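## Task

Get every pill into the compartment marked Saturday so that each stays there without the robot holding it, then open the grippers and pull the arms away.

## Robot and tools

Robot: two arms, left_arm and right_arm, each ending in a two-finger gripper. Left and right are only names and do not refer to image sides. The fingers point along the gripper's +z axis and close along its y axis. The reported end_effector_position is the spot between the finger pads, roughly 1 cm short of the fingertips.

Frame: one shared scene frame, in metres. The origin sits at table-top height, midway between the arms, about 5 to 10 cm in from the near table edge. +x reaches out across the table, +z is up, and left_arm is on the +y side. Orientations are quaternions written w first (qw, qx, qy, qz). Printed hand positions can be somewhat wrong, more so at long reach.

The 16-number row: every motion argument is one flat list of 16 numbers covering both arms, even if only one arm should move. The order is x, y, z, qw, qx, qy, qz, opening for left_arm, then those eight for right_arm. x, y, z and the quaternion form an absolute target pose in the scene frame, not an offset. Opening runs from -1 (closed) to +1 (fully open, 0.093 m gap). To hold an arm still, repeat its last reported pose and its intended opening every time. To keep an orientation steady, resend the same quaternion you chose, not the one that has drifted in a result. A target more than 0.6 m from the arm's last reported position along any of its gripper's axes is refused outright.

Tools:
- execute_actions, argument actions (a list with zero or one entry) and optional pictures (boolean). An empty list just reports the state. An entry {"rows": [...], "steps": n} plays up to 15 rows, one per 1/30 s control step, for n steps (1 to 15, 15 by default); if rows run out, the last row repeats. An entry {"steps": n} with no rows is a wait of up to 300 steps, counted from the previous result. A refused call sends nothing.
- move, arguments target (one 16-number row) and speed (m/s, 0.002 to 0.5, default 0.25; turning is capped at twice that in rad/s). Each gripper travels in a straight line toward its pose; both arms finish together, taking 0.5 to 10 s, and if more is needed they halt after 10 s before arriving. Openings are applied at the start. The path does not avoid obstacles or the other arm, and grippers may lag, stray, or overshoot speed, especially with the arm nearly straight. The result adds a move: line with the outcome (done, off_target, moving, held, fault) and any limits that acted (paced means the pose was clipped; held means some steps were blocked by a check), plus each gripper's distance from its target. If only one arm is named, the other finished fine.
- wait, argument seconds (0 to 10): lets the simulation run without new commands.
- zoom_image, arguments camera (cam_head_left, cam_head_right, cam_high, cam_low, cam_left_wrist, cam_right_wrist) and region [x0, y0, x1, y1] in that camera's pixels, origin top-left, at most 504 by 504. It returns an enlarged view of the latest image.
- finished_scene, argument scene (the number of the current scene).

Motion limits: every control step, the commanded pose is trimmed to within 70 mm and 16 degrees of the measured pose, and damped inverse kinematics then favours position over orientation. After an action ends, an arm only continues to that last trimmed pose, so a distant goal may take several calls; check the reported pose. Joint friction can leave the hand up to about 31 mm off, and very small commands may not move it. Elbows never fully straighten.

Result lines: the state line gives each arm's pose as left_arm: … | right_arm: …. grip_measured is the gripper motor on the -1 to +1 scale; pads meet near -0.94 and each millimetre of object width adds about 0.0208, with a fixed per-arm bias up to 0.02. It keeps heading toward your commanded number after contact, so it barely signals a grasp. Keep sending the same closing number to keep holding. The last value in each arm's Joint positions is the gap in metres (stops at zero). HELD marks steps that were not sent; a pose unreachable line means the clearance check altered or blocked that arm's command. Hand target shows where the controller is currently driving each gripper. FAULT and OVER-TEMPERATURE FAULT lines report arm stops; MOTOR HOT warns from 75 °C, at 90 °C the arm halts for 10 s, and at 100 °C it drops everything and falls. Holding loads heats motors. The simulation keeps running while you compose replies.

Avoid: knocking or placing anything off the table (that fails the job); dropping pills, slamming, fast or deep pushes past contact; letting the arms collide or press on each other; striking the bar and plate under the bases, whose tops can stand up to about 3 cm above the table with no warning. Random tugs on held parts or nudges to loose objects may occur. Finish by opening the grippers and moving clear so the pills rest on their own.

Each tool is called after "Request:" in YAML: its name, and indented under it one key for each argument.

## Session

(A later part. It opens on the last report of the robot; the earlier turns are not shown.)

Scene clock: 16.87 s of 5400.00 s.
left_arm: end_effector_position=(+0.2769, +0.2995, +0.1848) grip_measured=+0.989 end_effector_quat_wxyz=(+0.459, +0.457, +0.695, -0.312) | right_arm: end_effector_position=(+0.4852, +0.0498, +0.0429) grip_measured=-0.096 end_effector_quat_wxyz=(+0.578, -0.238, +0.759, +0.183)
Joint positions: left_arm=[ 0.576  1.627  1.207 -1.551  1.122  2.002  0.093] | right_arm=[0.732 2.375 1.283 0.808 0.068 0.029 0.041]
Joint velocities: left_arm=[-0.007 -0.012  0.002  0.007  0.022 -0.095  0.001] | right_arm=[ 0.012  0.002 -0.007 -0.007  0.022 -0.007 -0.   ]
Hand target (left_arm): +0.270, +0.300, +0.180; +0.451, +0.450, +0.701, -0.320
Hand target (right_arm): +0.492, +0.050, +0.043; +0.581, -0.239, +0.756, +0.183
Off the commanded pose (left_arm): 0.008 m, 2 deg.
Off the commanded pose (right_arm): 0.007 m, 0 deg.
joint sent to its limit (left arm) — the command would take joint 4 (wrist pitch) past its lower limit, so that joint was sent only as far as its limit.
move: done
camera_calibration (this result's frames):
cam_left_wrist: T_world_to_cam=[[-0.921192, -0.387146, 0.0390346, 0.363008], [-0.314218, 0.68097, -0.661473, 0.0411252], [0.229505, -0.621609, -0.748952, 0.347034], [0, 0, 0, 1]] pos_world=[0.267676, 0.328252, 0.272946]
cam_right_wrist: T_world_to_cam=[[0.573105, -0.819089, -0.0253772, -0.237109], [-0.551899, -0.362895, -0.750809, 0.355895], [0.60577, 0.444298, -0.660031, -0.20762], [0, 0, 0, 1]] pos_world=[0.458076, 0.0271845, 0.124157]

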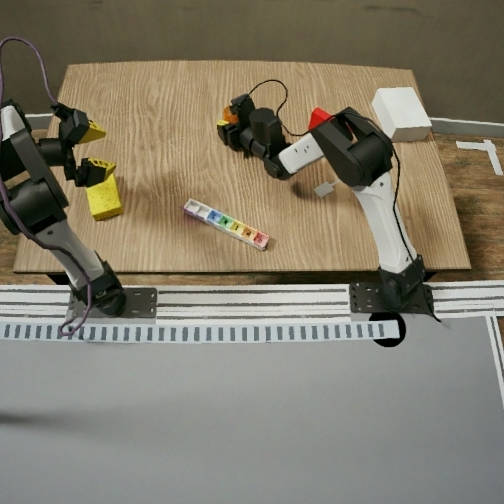

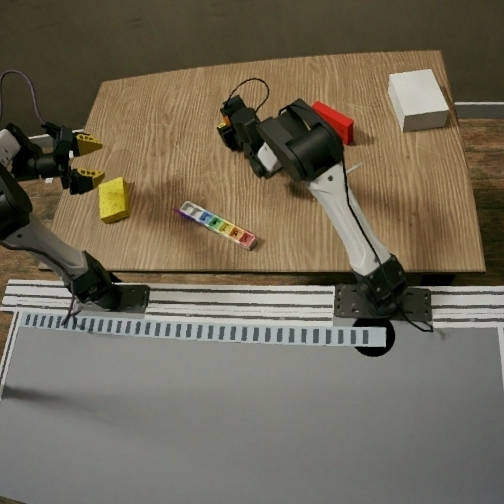

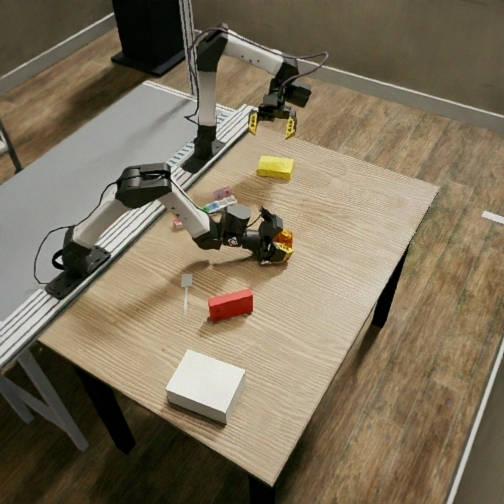

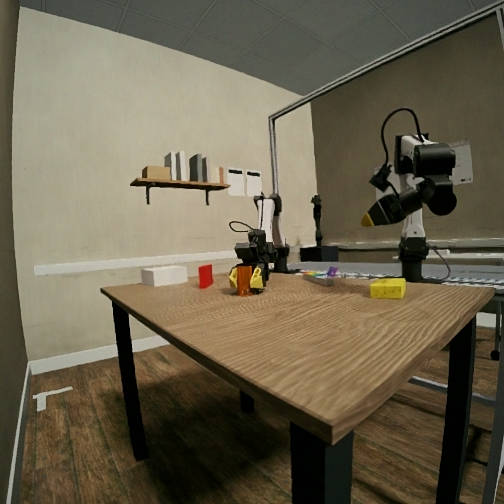

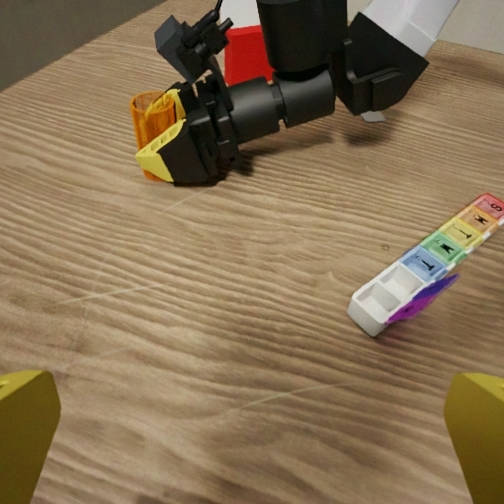

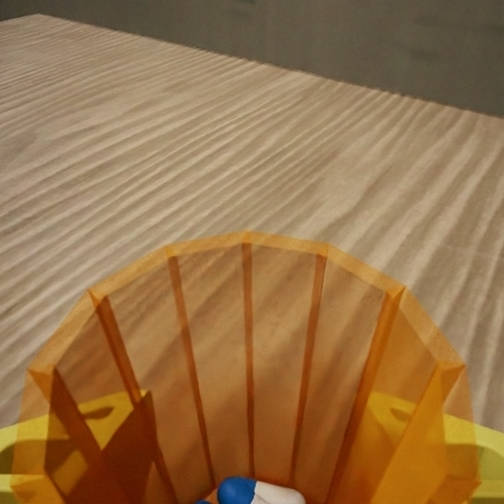

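Request:
move:
  target: [0.27,0.3,0.18,0.45,0.45,0.7,-0.32,1, 0.492,0.05,0.043,0.581,-0.239,0.757,0.183,-0.36]

Request:
move:
  target: [0.27,0.3,0.18,0.45,0.45,0.7,-0.32,1, 0.45,0.04,0.12,0.581,-0.239,0.757,0.183,-0.36]
  speed: 0.1

Request:
move:
  target: [0.27,0.3,0.18,0.45,0.45,0.7,-0.32,1, 0.285,0.10,0.10,0,-0.976,0.216,0,-0.36]
  speed: 0.2

Scene clock: 18.57 s of 5400.00 s.
left_arm: end_effector_position=(+0.2769, +0.2995, +0.1848) grip_measured=+0.989 end_effector_quat_wxyz=(+0.459, +0.457, +0.695, -0.312) | right_arm: end_effector_position=(+0.4851, +0.0498, +0.0428) grip_measured=-0.268 end_effector_quat_wxyz=(+0.578, -0.239, +0.759, +0.183)
Joint positions: left_arm=[ 0.576  1.627  1.207 -1.551  1.122  2.002  0.093] | right_arm=[0.732 2.375 1.283 0.808 0.067 0.029 0.032]
Joint velocities: left_arm=[ 0.002 -0.022  0.007 -0.022  0.022 -0.11   0.   ] | right_arm=[-0.012 -0.012 -0.017 -0.051 -0.037 -0.037  0.   ]
Hand target (left_arm): +0.270, +0.300, +0.180; +0.451, +0.450, +0.701, -0.320
Hand target (right_arm): +0.492, +0.050, +0.043; +0.581, -0.239, +0.757, +0.183
Off the commanded pose (left_arm): 0.008 m, 2 deg.
Off the commanded pose (right_arm): 0.007 m, 0 deg.
joint sent to its limit (left arm) — the command would take joint 4 (wrist pitch) past its lower limit, so that joint was sent only as far as its limit.
move: done
camera_calibration (this result's frames):
cam_left_wrist: T_world_to_cam=[[-0.921192, -0.387146, 0.0390346, 0.363008], [-0.314218, 0.68097, -0.661473, 0.0411252], [0.229505, -0.621609, -0.748952, 0.347034], [0, 0, 0, 1]] pos_world=[0.267676, 0.328252, 0.272946]
cam_right_wrist: T_world_to_cam=[[0.573395, -0.818884, -0.0254506, -0.237197], [-0.552039, -0.363219, -0.75055, 0.355882], [0.605369, 0.444411, -0.660324, -0.20746], [0, 0, 0, 1]] pos_world=[0.458058, 0.0272242, 0.12408]

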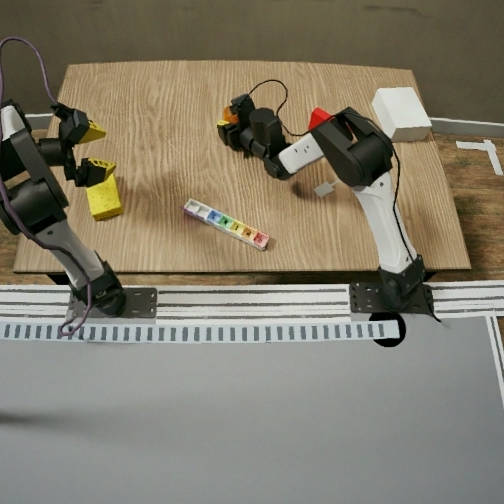

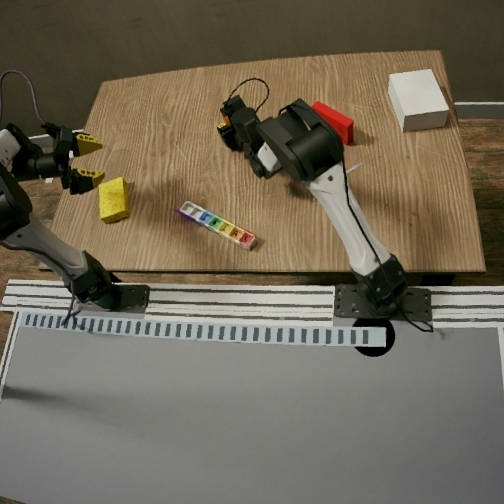

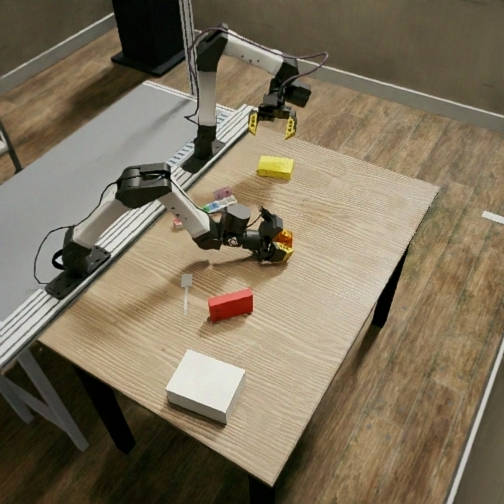

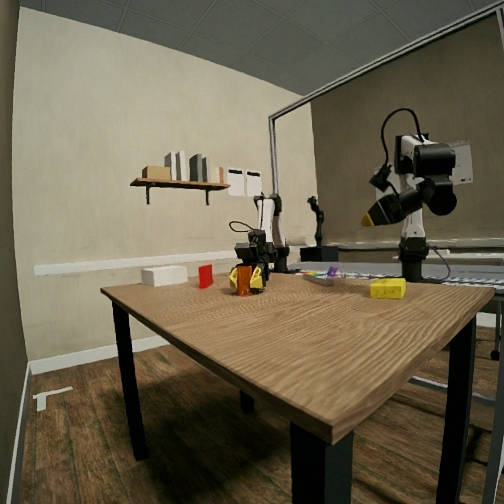

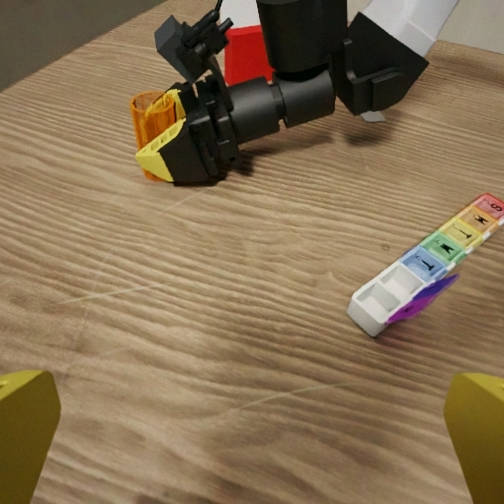

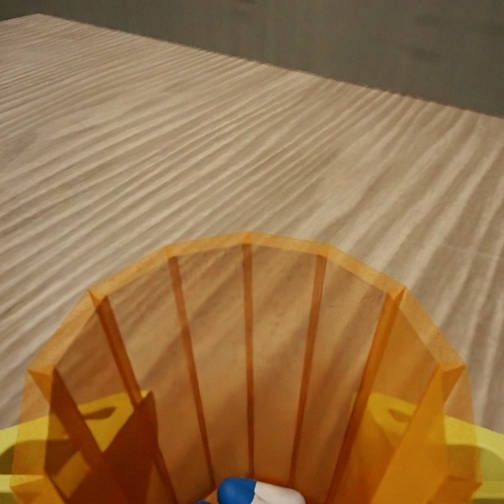

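Scene clock: 19.97 s of 5400.00 s.
left_arm: end_effector_position=(+0.2769, +0.2995, +0.1848) grip_measured=+0.989 end_effector_quat_wxyz=(+0.459, +0.457, +0.695, -0.312) | right_arm: end_effector_position=(+0.4551, +0.0409, +0.1184) grip_measured=-0.268 end_effector_quat_wxyz=(+0.582, -0.241, +0.755, +0.183)
Joint positions: left_arm=[ 0.576  1.627  1.207 -1.551  1.122  2.002  0.093] | right_arm=[0.758 2.102 1.169 0.657 0.09  0.029 0.032]
Joint velocities: left_arm=[ 0.022 -0.002 -0.002  0.037  0.037  0.007 -0.001] | right_arm=[-0.007  0.007 -0.002 -0.051  0.051  0.007 -0.   ]
Hand target (left_arm): +0.270, +0.300, +0.180; +0.451, +0.450, +0.701, -0.320
Hand target (right_arm): +0.450, +0.039, +0.119; +0.581, -0.239, +0.757, +0.183
Off the commanded pose (left_arm): 0.008 m, 2 deg.
Off the commanded pose (right_arm): 0.005 m, 0 deg.
joint sent to its limit (left arm) — the command would take joint 4 (wrist pitch) past its lower limit, so that joint was sent only as far as its limit.
move: done
camera_calibration (this result's frames):
cam_left_wrist: T_world_to_cam=[[-0.921192, -0.387146, 0.0390346, 0.363008], [-0.314218, 0.68097, -0.661473, 0.0411252], [0.229505, -0.621609, -0.748952, 0.347034], [0, 0, 0, 1]] pos_world=[0.267676, 0.328252, 0.272946]
cam_right_wrist: T_world_to_cam=[[0.576892, -0.816579, -0.0198397, -0.22778], [-0.541524, -0.364163, -0.757718, 0.388881], [0.611512, 0.447866, -0.65228, -0.139299], [0, 0, 0, 1]] pos_world=[0.427176, 0.0180028, 0.199282]

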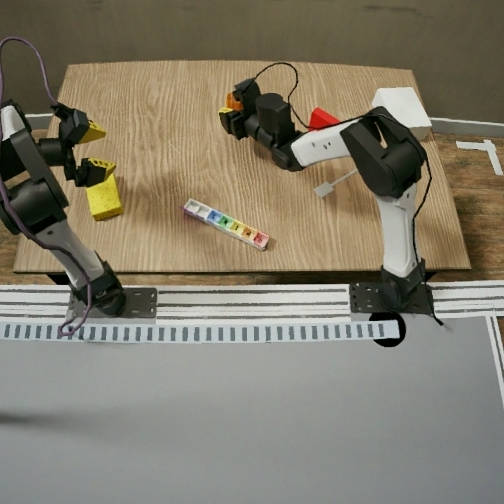

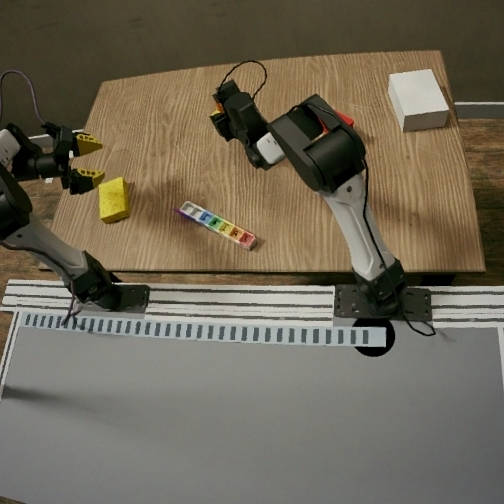

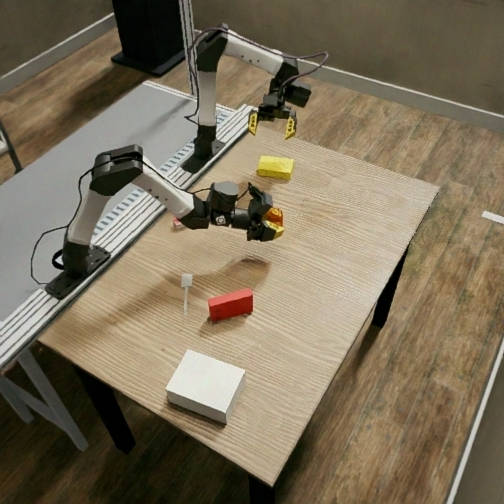

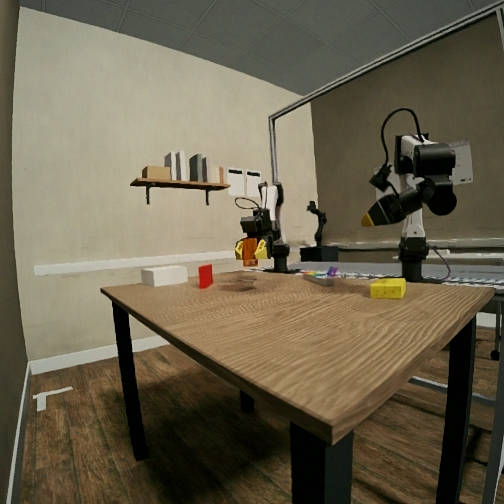

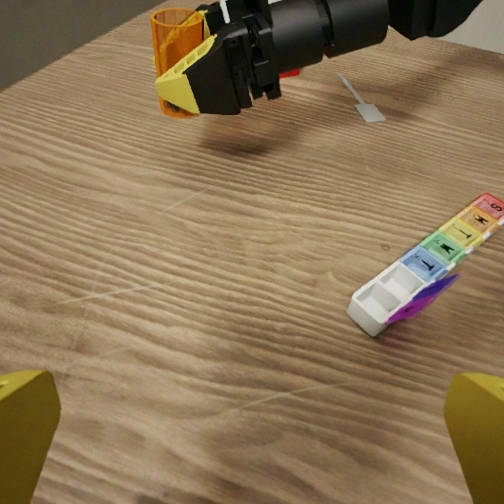

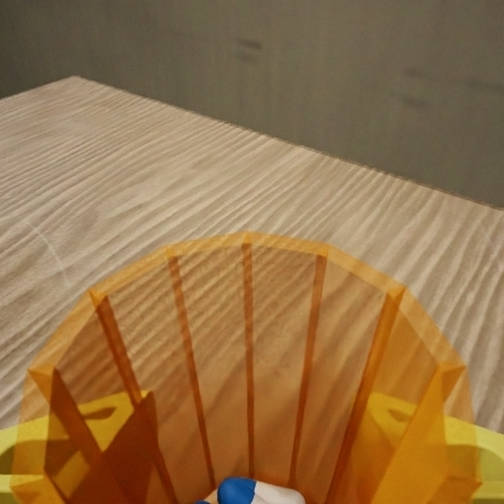

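Scene clock: 26.23 s of 5400.00 s.
left_arm: end_effector_position=(+0.2769, +0.2994, +0.1848) grip_measured=+0.989 end_effector_quat_wxyz=(+0.459, +0.457, +0.695, -0.312) | right_arm: end_effector_position=(+0.2822, +0.0949, +0.1027) grip_measured=-0.267 end_effector_quat_wxyz=(-0.053, +0.972, -0.226, +0.020)
Joint positions: left_arm=[ 0.576  1.627  1.207 -1.551  1.122  2.003  0.093] | right_arm=[ 1.032  2.573  2.685 -1.582 -0.013 -1.7    0.032]
Joint velocities: left_arm=[ 0.002 -0.017  0.007 -0.007  0.007  0.022 -0.002] | right_arm=[ 0.017 -0.002 -0.002  0.037  0.066 -0.066 -0.001]
Hand target (left_arm): +0.270, +0.300, +0.180; +0.451, +0.450, +0.701, -0.320
Hand target (right_arm): +0.283, +0.095, +0.103; -0.051, +0.974, -0.221, +0.025
Off the commanded pose (left_arm): 0.008 m, 2 deg.
Off the commanded pose (right_arm): 0.006 m, 7 deg.
joint sent to its limit (left arm) — the command would take joint 4 (wrist pitch) past its lower limit, so that joint was sent only as far as its limit.
joint sent to its limit (right arm) — the command would take joint 4 (wrist pitch) past its lower limit, so that joint was sent only as far as its limit.
move: off_target (right_arm)
camera_calibration (this result's frames):
cam_left_wrist: T_world_to_cam=[[-0.921251, -0.387003, 0.0390573, 0.362926], [-0.31411, 0.680969, -0.661526, 0.0411257], [0.229416, -0.6217, -0.748904, 0.347087], [0, 0, 0, 1]] pos_world=[0.267637, 0.328232, 0.272966]
cam_right_wrist: T_world_to_cam=[[0.457576, 0.882732, 0.106809, -0.224779], [0.771836, -0.453958, 0.445188, -0.182664], [0.441468, -0.121268, -0.889044, 0.0583089], [0, 0, 0, 1]] pos_world=[0.218098, 0.122569, 0.157167]

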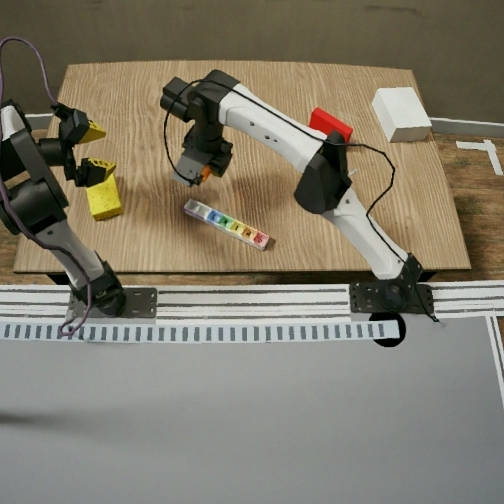

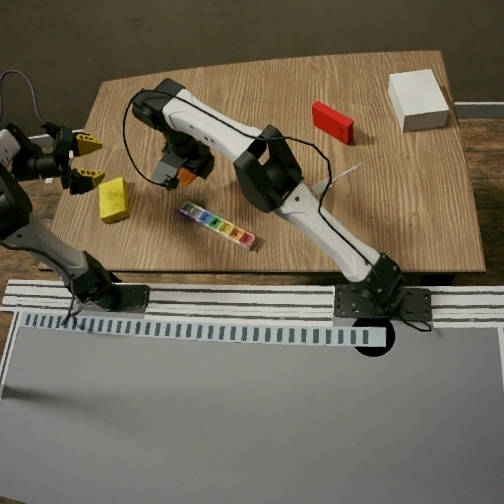

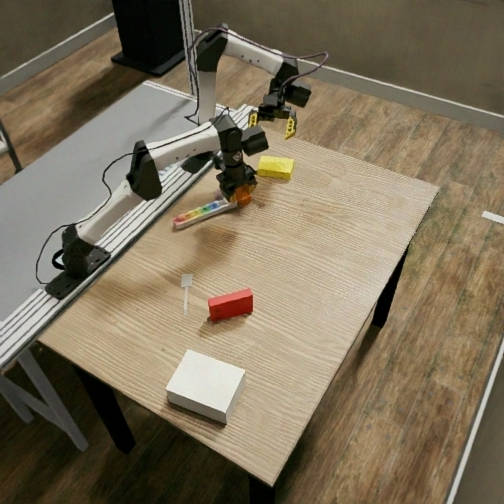

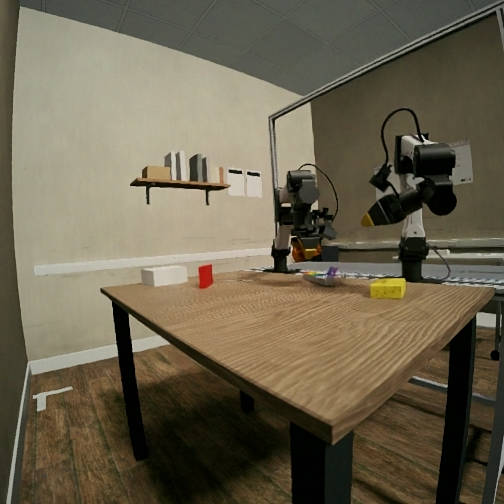

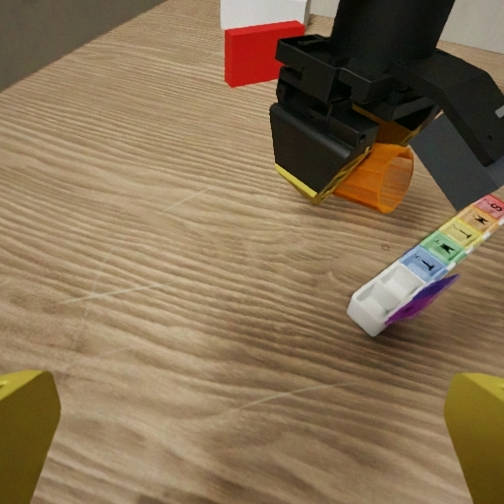

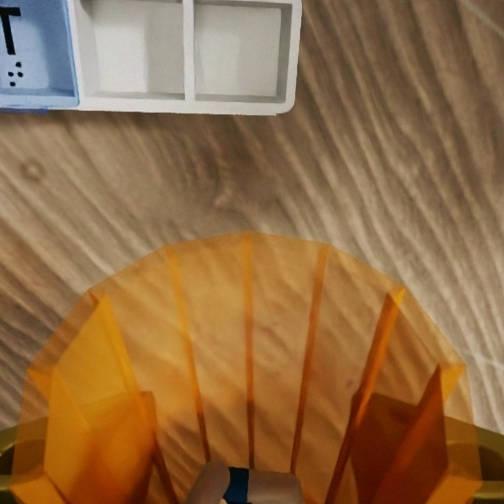

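Request:
move:
  target: [0.27,0.3,0.18,0.45,0.45,0.7,-0.32,1, 0.268,0.111,0.075,0.189,-0.94,0.245,-0.129,-0.36]
  speed: 0.1

Request:
zoom_image:
  camera: "cam_low"
  region: [280,230,360,295]

Scene clock: 29.43 s of 5400.00 s.
left_arm: end_effector_position=(+0.2769, +0.2994, +0.1848) grip_measured=+0.989 end_effector_quat_wxyz=(+0.459, +0.457, +0.695, -0.312) | right_arm: end_effector_position=(+0.2693, +0.1109, +0.0660) grip_measured=-0.267 end_effector_quat_wxyz=(-0.181, +0.945, -0.243, +0.122)
Joint positions: left_arm=[ 0.576  1.627  1.207 -1.551  1.122  2.003  0.093] | right_arm=[ 1.12   2.16   1.735 -0.742  0.132 -1.591  0.032]
Joint velocities: left_arm=[ 0.007 -0.012  0.002  0.022  0.066 -0.066  0.001] | right_arm=[ 0.002 -0.022 -0.002 -0.066 -0.007  0.037 -0.001]
Hand target (left_arm): +0.270, +0.300, +0.180; +0.451, +0.450, +0.701, -0.320
Hand target (right_arm): +0.268, +0.111, +0.073; -0.190, +0.942, -0.245, +0.128
Off the commanded pose (left_arm): 0.008 m, 2 deg.
Off the commanded pose (right_arm): 0.009 m, 1 deg.
joint sent to its limit (left arm) — the command would take joint 4 (wrist pitch) past its lower limit, so that joint was sent only as far as its limit.
move: done
camera_calibration (this result's frames):
cam_left_wrist: T_world_to_cam=[[-0.921251, -0.387003, 0.0390573, 0.362926], [-0.31411, 0.680969, -0.661526, 0.0411257], [0.229416, -0.6217, -0.748904, 0.347087], [0, 0, 0, 1]] pos_world=[0.267637, 0.328232, 0.272966]
cam_right_wrist: T_world_to_cam=[[0.437039, 0.806616, 0.397953, -0.234298], [0.619635, -0.590712, 0.516828, -0.0976078], [0.651958, 0.0207113, -0.757972, -0.0477383], [0, 0, 0, 1]] pos_world=[0.194002, 0.132319, 0.107502]

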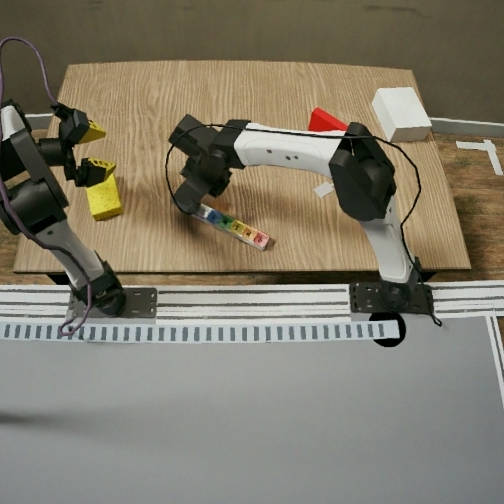

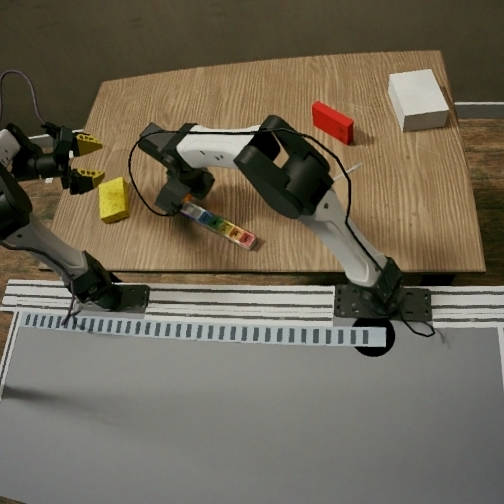

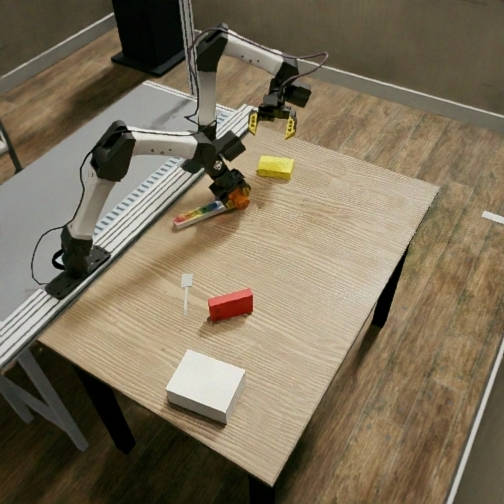

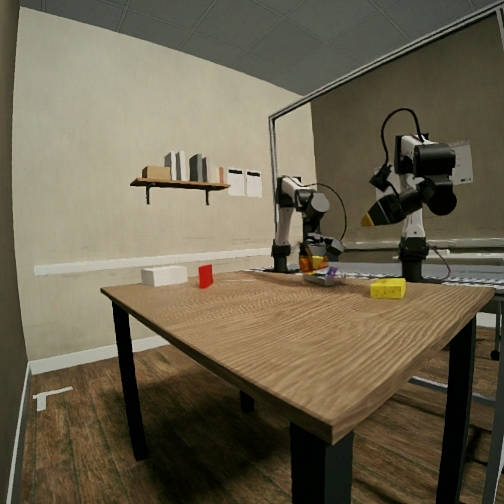

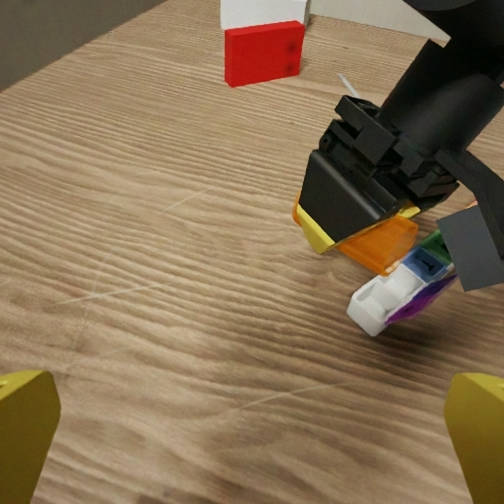

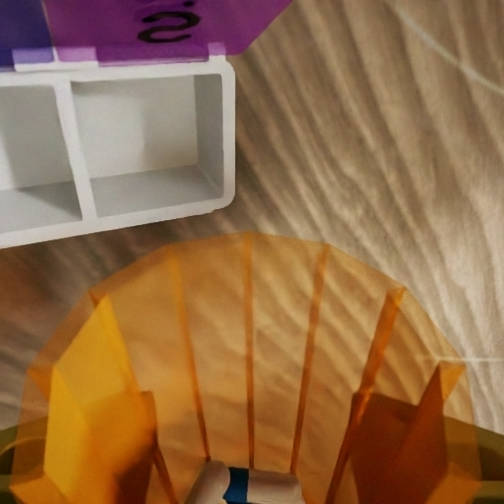

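Region (280, 230, 360, 295) of cam_low's 504x504 image, scaled by 6.300, with more detail than that image has; it fills the top 410 rows of this view, and the rest is white.

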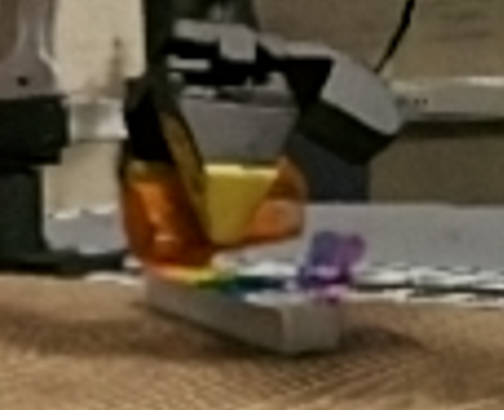

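Request:
move:
  target: [0.27,0.3,0.18,0.45,0.45,0.7,-0.32,1, 0.268,0.114,0.053,0.174,-0.933,0.225,-0.211,-0.36]
  speed: 0.04

Request:
zoom_image:
  camera: "cam_low"
  region: [280,230,360,295]

Scene clock: 32.83 s of 5400.00 s.
left_arm: end_effector_position=(+0.2769, +0.2994, +0.1848) grip_measured=+0.989 end_effector_quat_wxyz=(+0.459, +0.457, +0.695, -0.312) | right_arm: end_effector_position=(+0.2696, +0.1157, +0.0597) grip_measured=-0.267 end_effector_quat_wxyz=(-0.180, +0.934, -0.230, +0.206)
Joint positions: left_arm=[ 0.576  1.627  1.207 -1.551  1.122  2.003  0.093] | right_arm=[ 1.182  2.16   1.669 -0.636  0.314 -1.596  0.032]
Joint velocities: left_arm=[-0.022  0.017 -0.002 -0.037 -0.007 -0.037  0.001] | right_arm=[ 0.002  0.007 -0.022 -0.022 -0.051 -0.037 -0.001]
Hand target (left_arm): +0.270, +0.300, +0.180; +0.451, +0.450, +0.701, -0.320
Hand target (right_arm): +0.268, +0.114, +0.053; -0.175, +0.935, -0.225, +0.212
Off the commanded pose (left_arm): 0.008 m, 2 deg.
Off the commanded pose (right_arm): 0.007 m, 1 deg.
joint sent to its limit (left arm) — the command would take joint 4 (wrist pitch) past its lower limit, so that joint was sent only as far as its limit.
move: done
camera_calibration (this result's frames):
cam_left_wrist: T_world_to_cam=[[-0.921251, -0.387003, 0.0390573, 0.362926], [-0.31411, 0.680969, -0.661526, 0.0411257], [0.229416, -0.6217, -0.748904, 0.347087], [0, 0, 0, 1]] pos_world=[0.267637, 0.328232, 0.272966]
cam_right_wrist: T_world_to_cam=[[0.375767, 0.819805, 0.432109, -0.222891], [0.517403, -0.572434, 0.636093, -0.0734101], [0.768826, -0.0154483, -0.639271, -0.0872856], [0, 0, 0, 1]] pos_world=[0.188845, 0.139356, 0.0872096]

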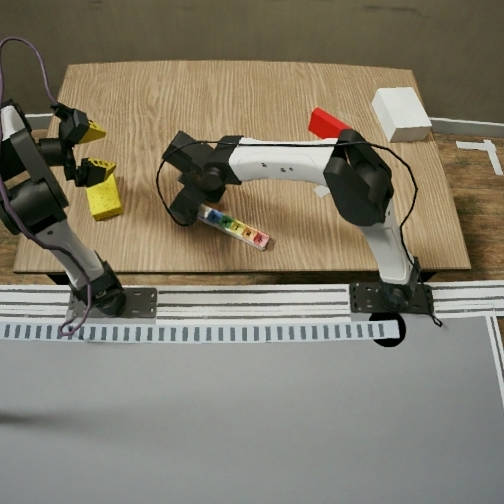

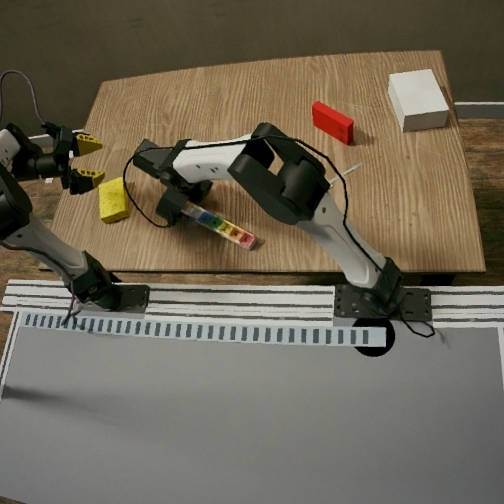

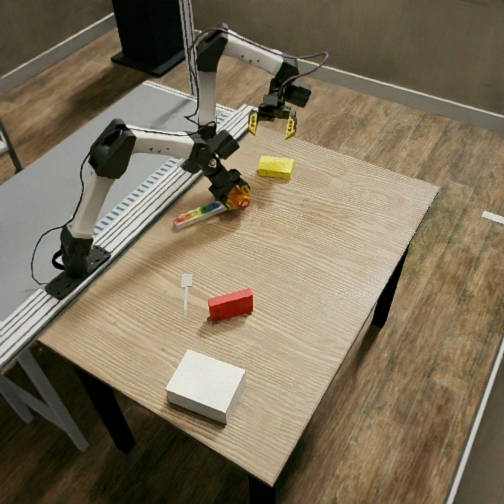

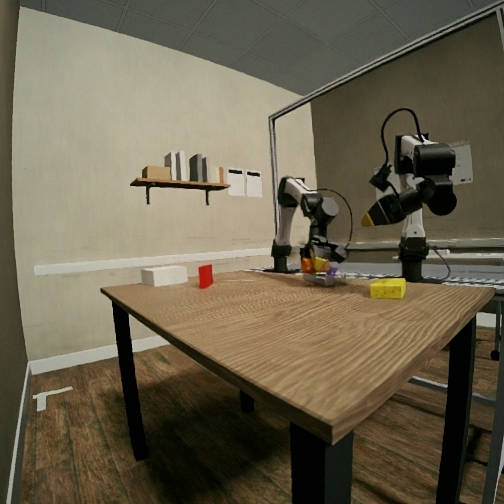

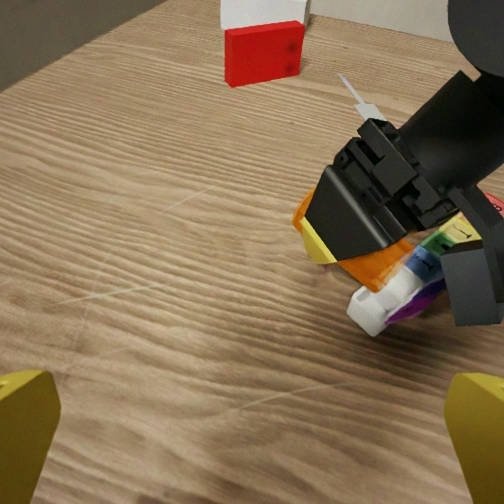

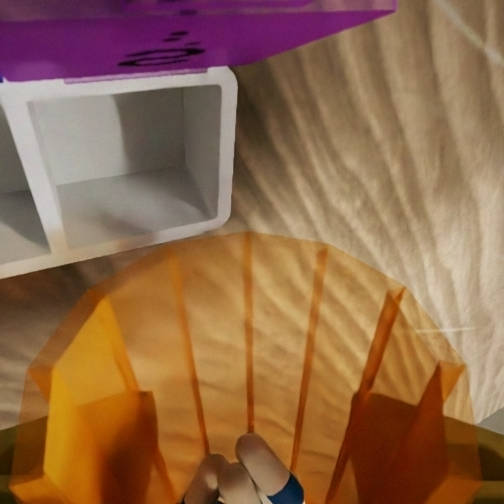

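Region (280, 230, 360, 295) of cam_low's 504x504 image, scaled by 6.300, with more detail than that image has; it fills the top 410 rows of this view, and the rest is white.

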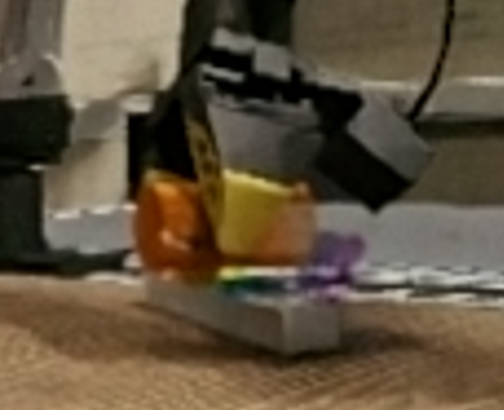

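Request:
move:
  target: [0.27,0.3,0.18,0.45,0.45,0.7,-0.32,1, 0.267,0.116,0.055,0.157,-0.919,0.203,-0.292,-0.36]
  speed: 0.03

Request:
zoom_image:
  camera: "cam_low"
  region: [280,230,360,295]

Scene clock: 36.77 s of 5400.00 s.
left_arm: end_effector_position=(+0.2769, +0.2994, +0.1848) grip_measured=+0.989 end_effector_quat_wxyz=(+0.459, +0.457, +0.695, -0.312) | right_arm: end_effector_position=(+0.2692, +0.1182, +0.0695) grip_measured=-0.267 end_effector_quat_wxyz=(-0.171, +0.918, -0.210, +0.289)
Joint positions: left_arm=[ 0.576  1.627  1.207 -1.551  1.122  2.003  0.093] | right_arm=[ 1.24   2.16   1.655 -0.599  0.498 -1.621  0.032]
Joint velocities: left_arm=[-0.007 -0.007 -0.012 -0.095  0.007  0.066  0.   ] | right_arm=[-0.012 -0.022  0.002 -0.022 -0.066 -0.051 -0.   ]
Hand target (left_arm): +0.270, +0.300, +0.180; +0.451, +0.450, +0.701, -0.320
Hand target (right_arm): +0.267, +0.116, +0.055; -0.158, +0.921, -0.203, +0.293
Off the commanded pose (left_arm): 0.008 m, 2 deg.
Off the commanded pose (right_arm): 0.015 m, 2 deg.
joint sent to its limit (left arm) — the command would take joint 4 (wrist pitch) past its lower limit, so that joint was sent only as far as its limit.
move: off_target (right_arm)
camera_calibration (this result's frames):
cam_left_wrist: T_world_to_cam=[[-0.921251, -0.387003, 0.0390573, 0.362926], [-0.31411, 0.680969, -0.661526, 0.0411257], [0.229416, -0.6217, -0.748904, 0.347087], [0, 0, 0, 1]] pos_world=[0.267637, 0.328232, 0.272966]
cam_right_wrist: T_world_to_cam=[[0.306461, 0.843625, 0.440884, -0.213825], [0.400697, -0.534467, 0.744168, -0.0585395], [0.863437, -0.0513972, -0.501831, -0.111411], [0, 0, 0, 1]] pos_world=[0.185182, 0.143375, 0.0819258]

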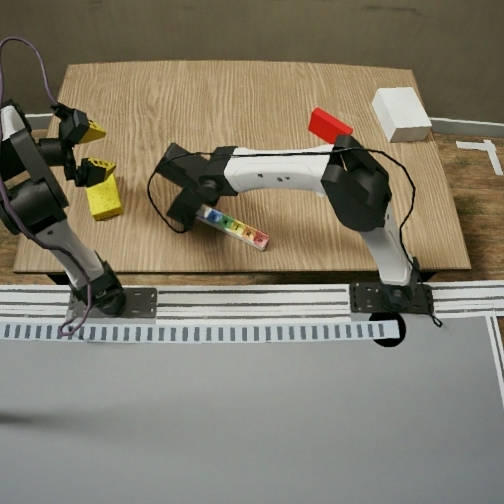

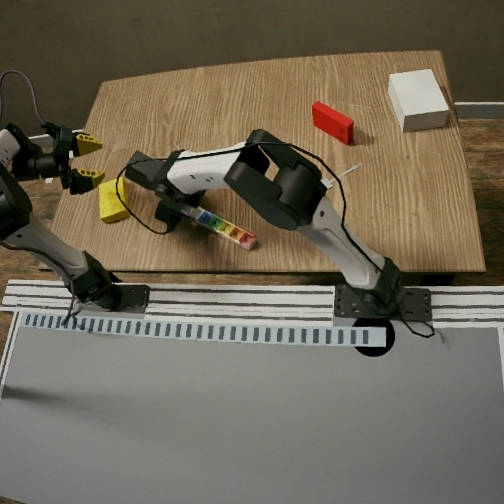

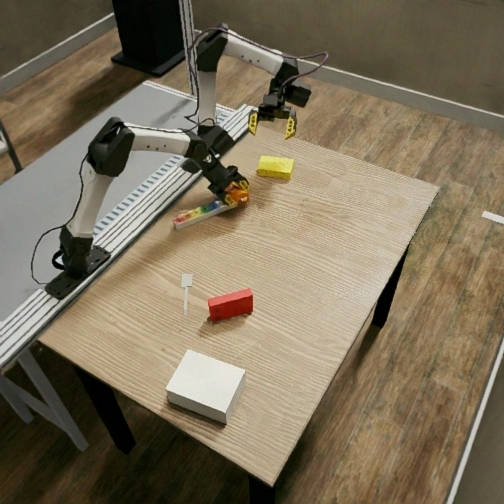

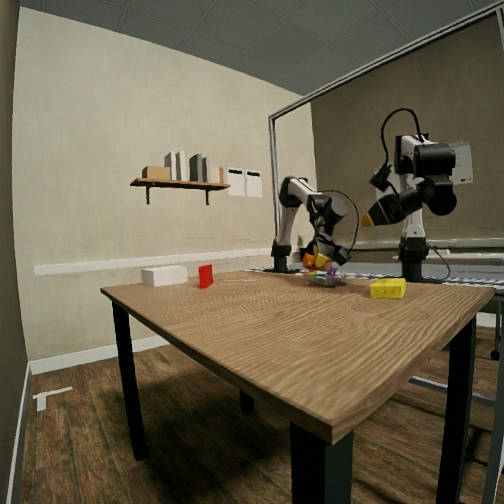

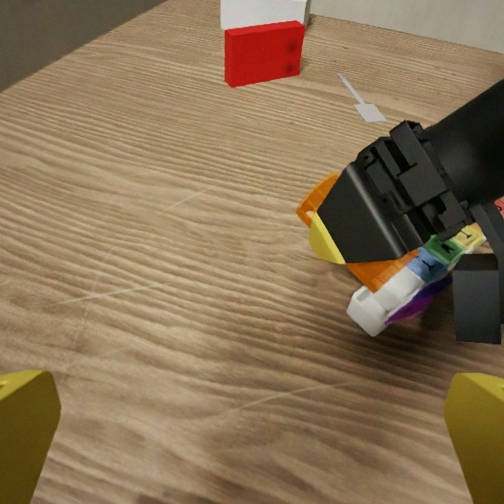

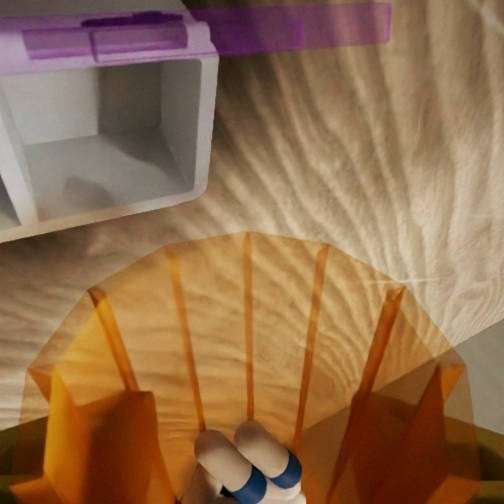

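Region (280, 230, 360, 295) of cam_low's 504x504 image, scaled by 6.300, with more detail than that image has; it fills the top 410 rows of this view, and the rest is white.

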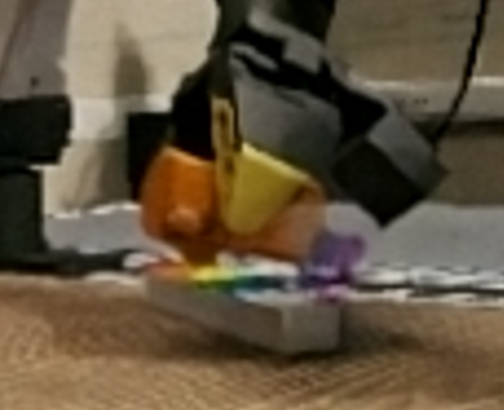

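Request:
move:
  target: [0.27,0.3,0.18,0.45,0.45,0.7,-0.32,1, 0.264,0.117,0.045,0.157,-0.919,0.203,-0.292,-0.36]
  speed: 0.02

Request:
zoom_image:
  camera: "cam_low"
  region: [280,230,360,295]

Scene clock: 38.67 s of 5400.00 s.
left_arm: end_effector_position=(+0.2769, +0.2994, +0.1848) grip_measured=+0.989 end_effector_quat_wxyz=(+0.459, +0.457, +0.695, -0.312) | right_arm: end_effector_position=(+0.2661, +0.1185, +0.0542) grip_measured=-0.267 end_effector_quat_wxyz=(-0.163, +0.921, -0.205, +0.289)
Joint positions: left_arm=[ 0.576  1.627  1.207 -1.551  1.122  2.003  0.093] | right_arm=[ 1.247  2.184  1.637 -0.576  0.502 -1.621  0.032]
Joint velocities: left_arm=[ 0.002 -0.012  0.012  0.022 -0.051 -0.095  0.001] | right_arm=[ 0.002  0.002  0.017  0.066 -0.037 -0.022  0.   ]
Hand target (left_arm): +0.270, +0.300, +0.180; +0.451, +0.450, +0.701, -0.320
Hand target (right_arm): +0.264, +0.117, +0.045; -0.157, +0.921, -0.204, +0.293
Off the commanded pose (left_arm): 0.008 m, 2 deg.
Off the commanded pose (right_arm): 0.010 m, 1 deg.
joint sent to its limit (left arm) — the command would take joint 4 (wrist pitch) past its lower limit, so that joint was sent only as far as its limit.
move: done
camera_calibration (this result's frames):
cam_left_wrist: T_world_to_cam=[[-0.921251, -0.387003, 0.0390573, 0.362926], [-0.31411, 0.680969, -0.661526, 0.0411257], [0.229416, -0.6217, -0.748904, 0.347087], [0, 0, 0, 1]] pos_world=[0.267637, 0.328232, 0.272966]
cam_right_wrist: T_world_to_cam=[[0.303193, 0.853302, 0.424205, -0.205774], [0.405968, -0.518404, 0.752627, -0.0495472], [0.862127, -0.0559774, -0.50359, -0.115328], [0, 0, 0, 1]] pos_world=[0.181931, 0.143446, 0.066503]

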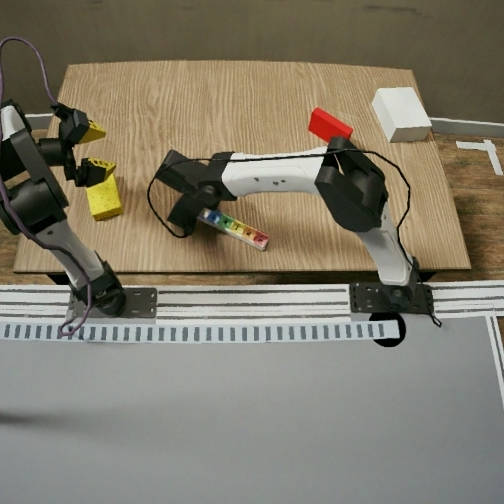

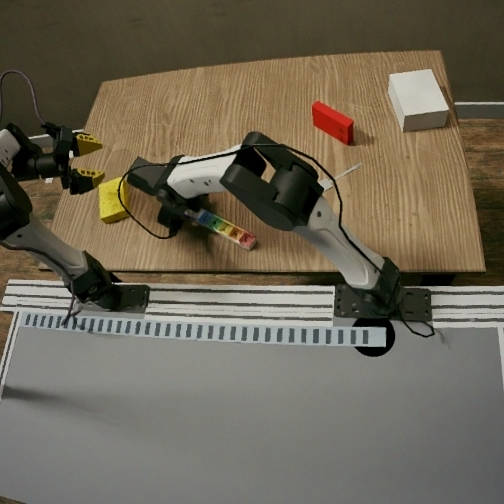

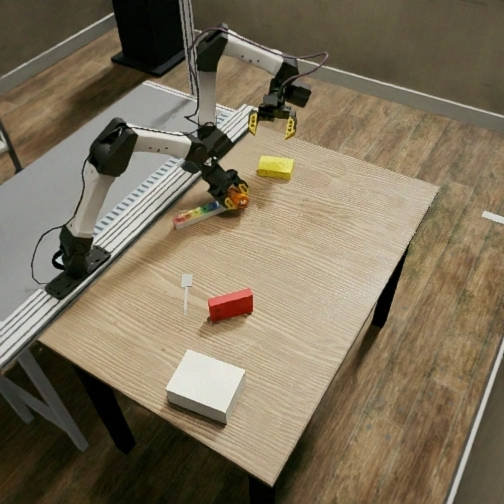

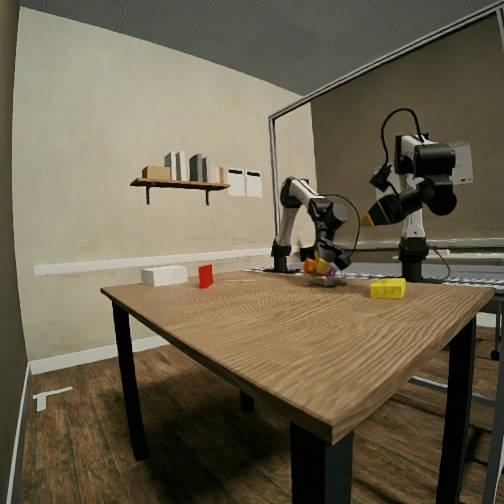

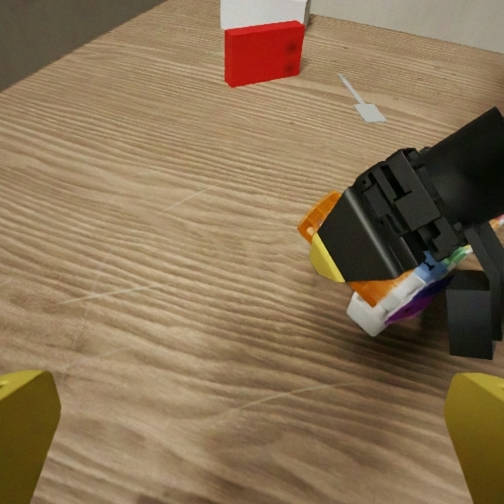

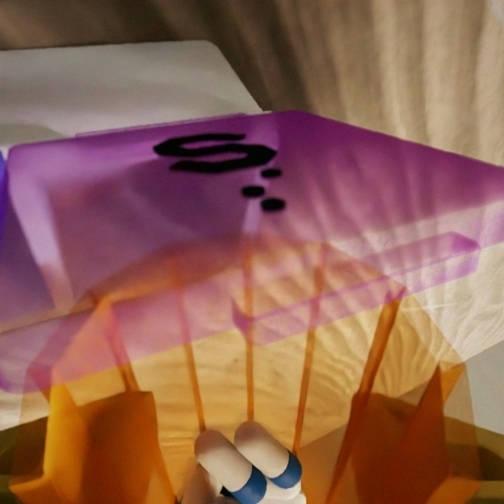

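Region (280, 230, 360, 295) of cam_low's 504x504 image, scaled by 6.300, with more detail than that image has; it fills the top 410 rows of this view, and the rest is white.

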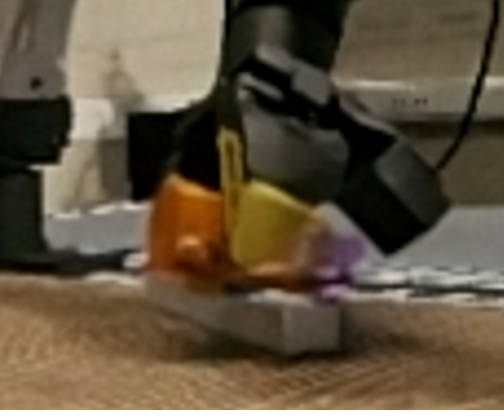

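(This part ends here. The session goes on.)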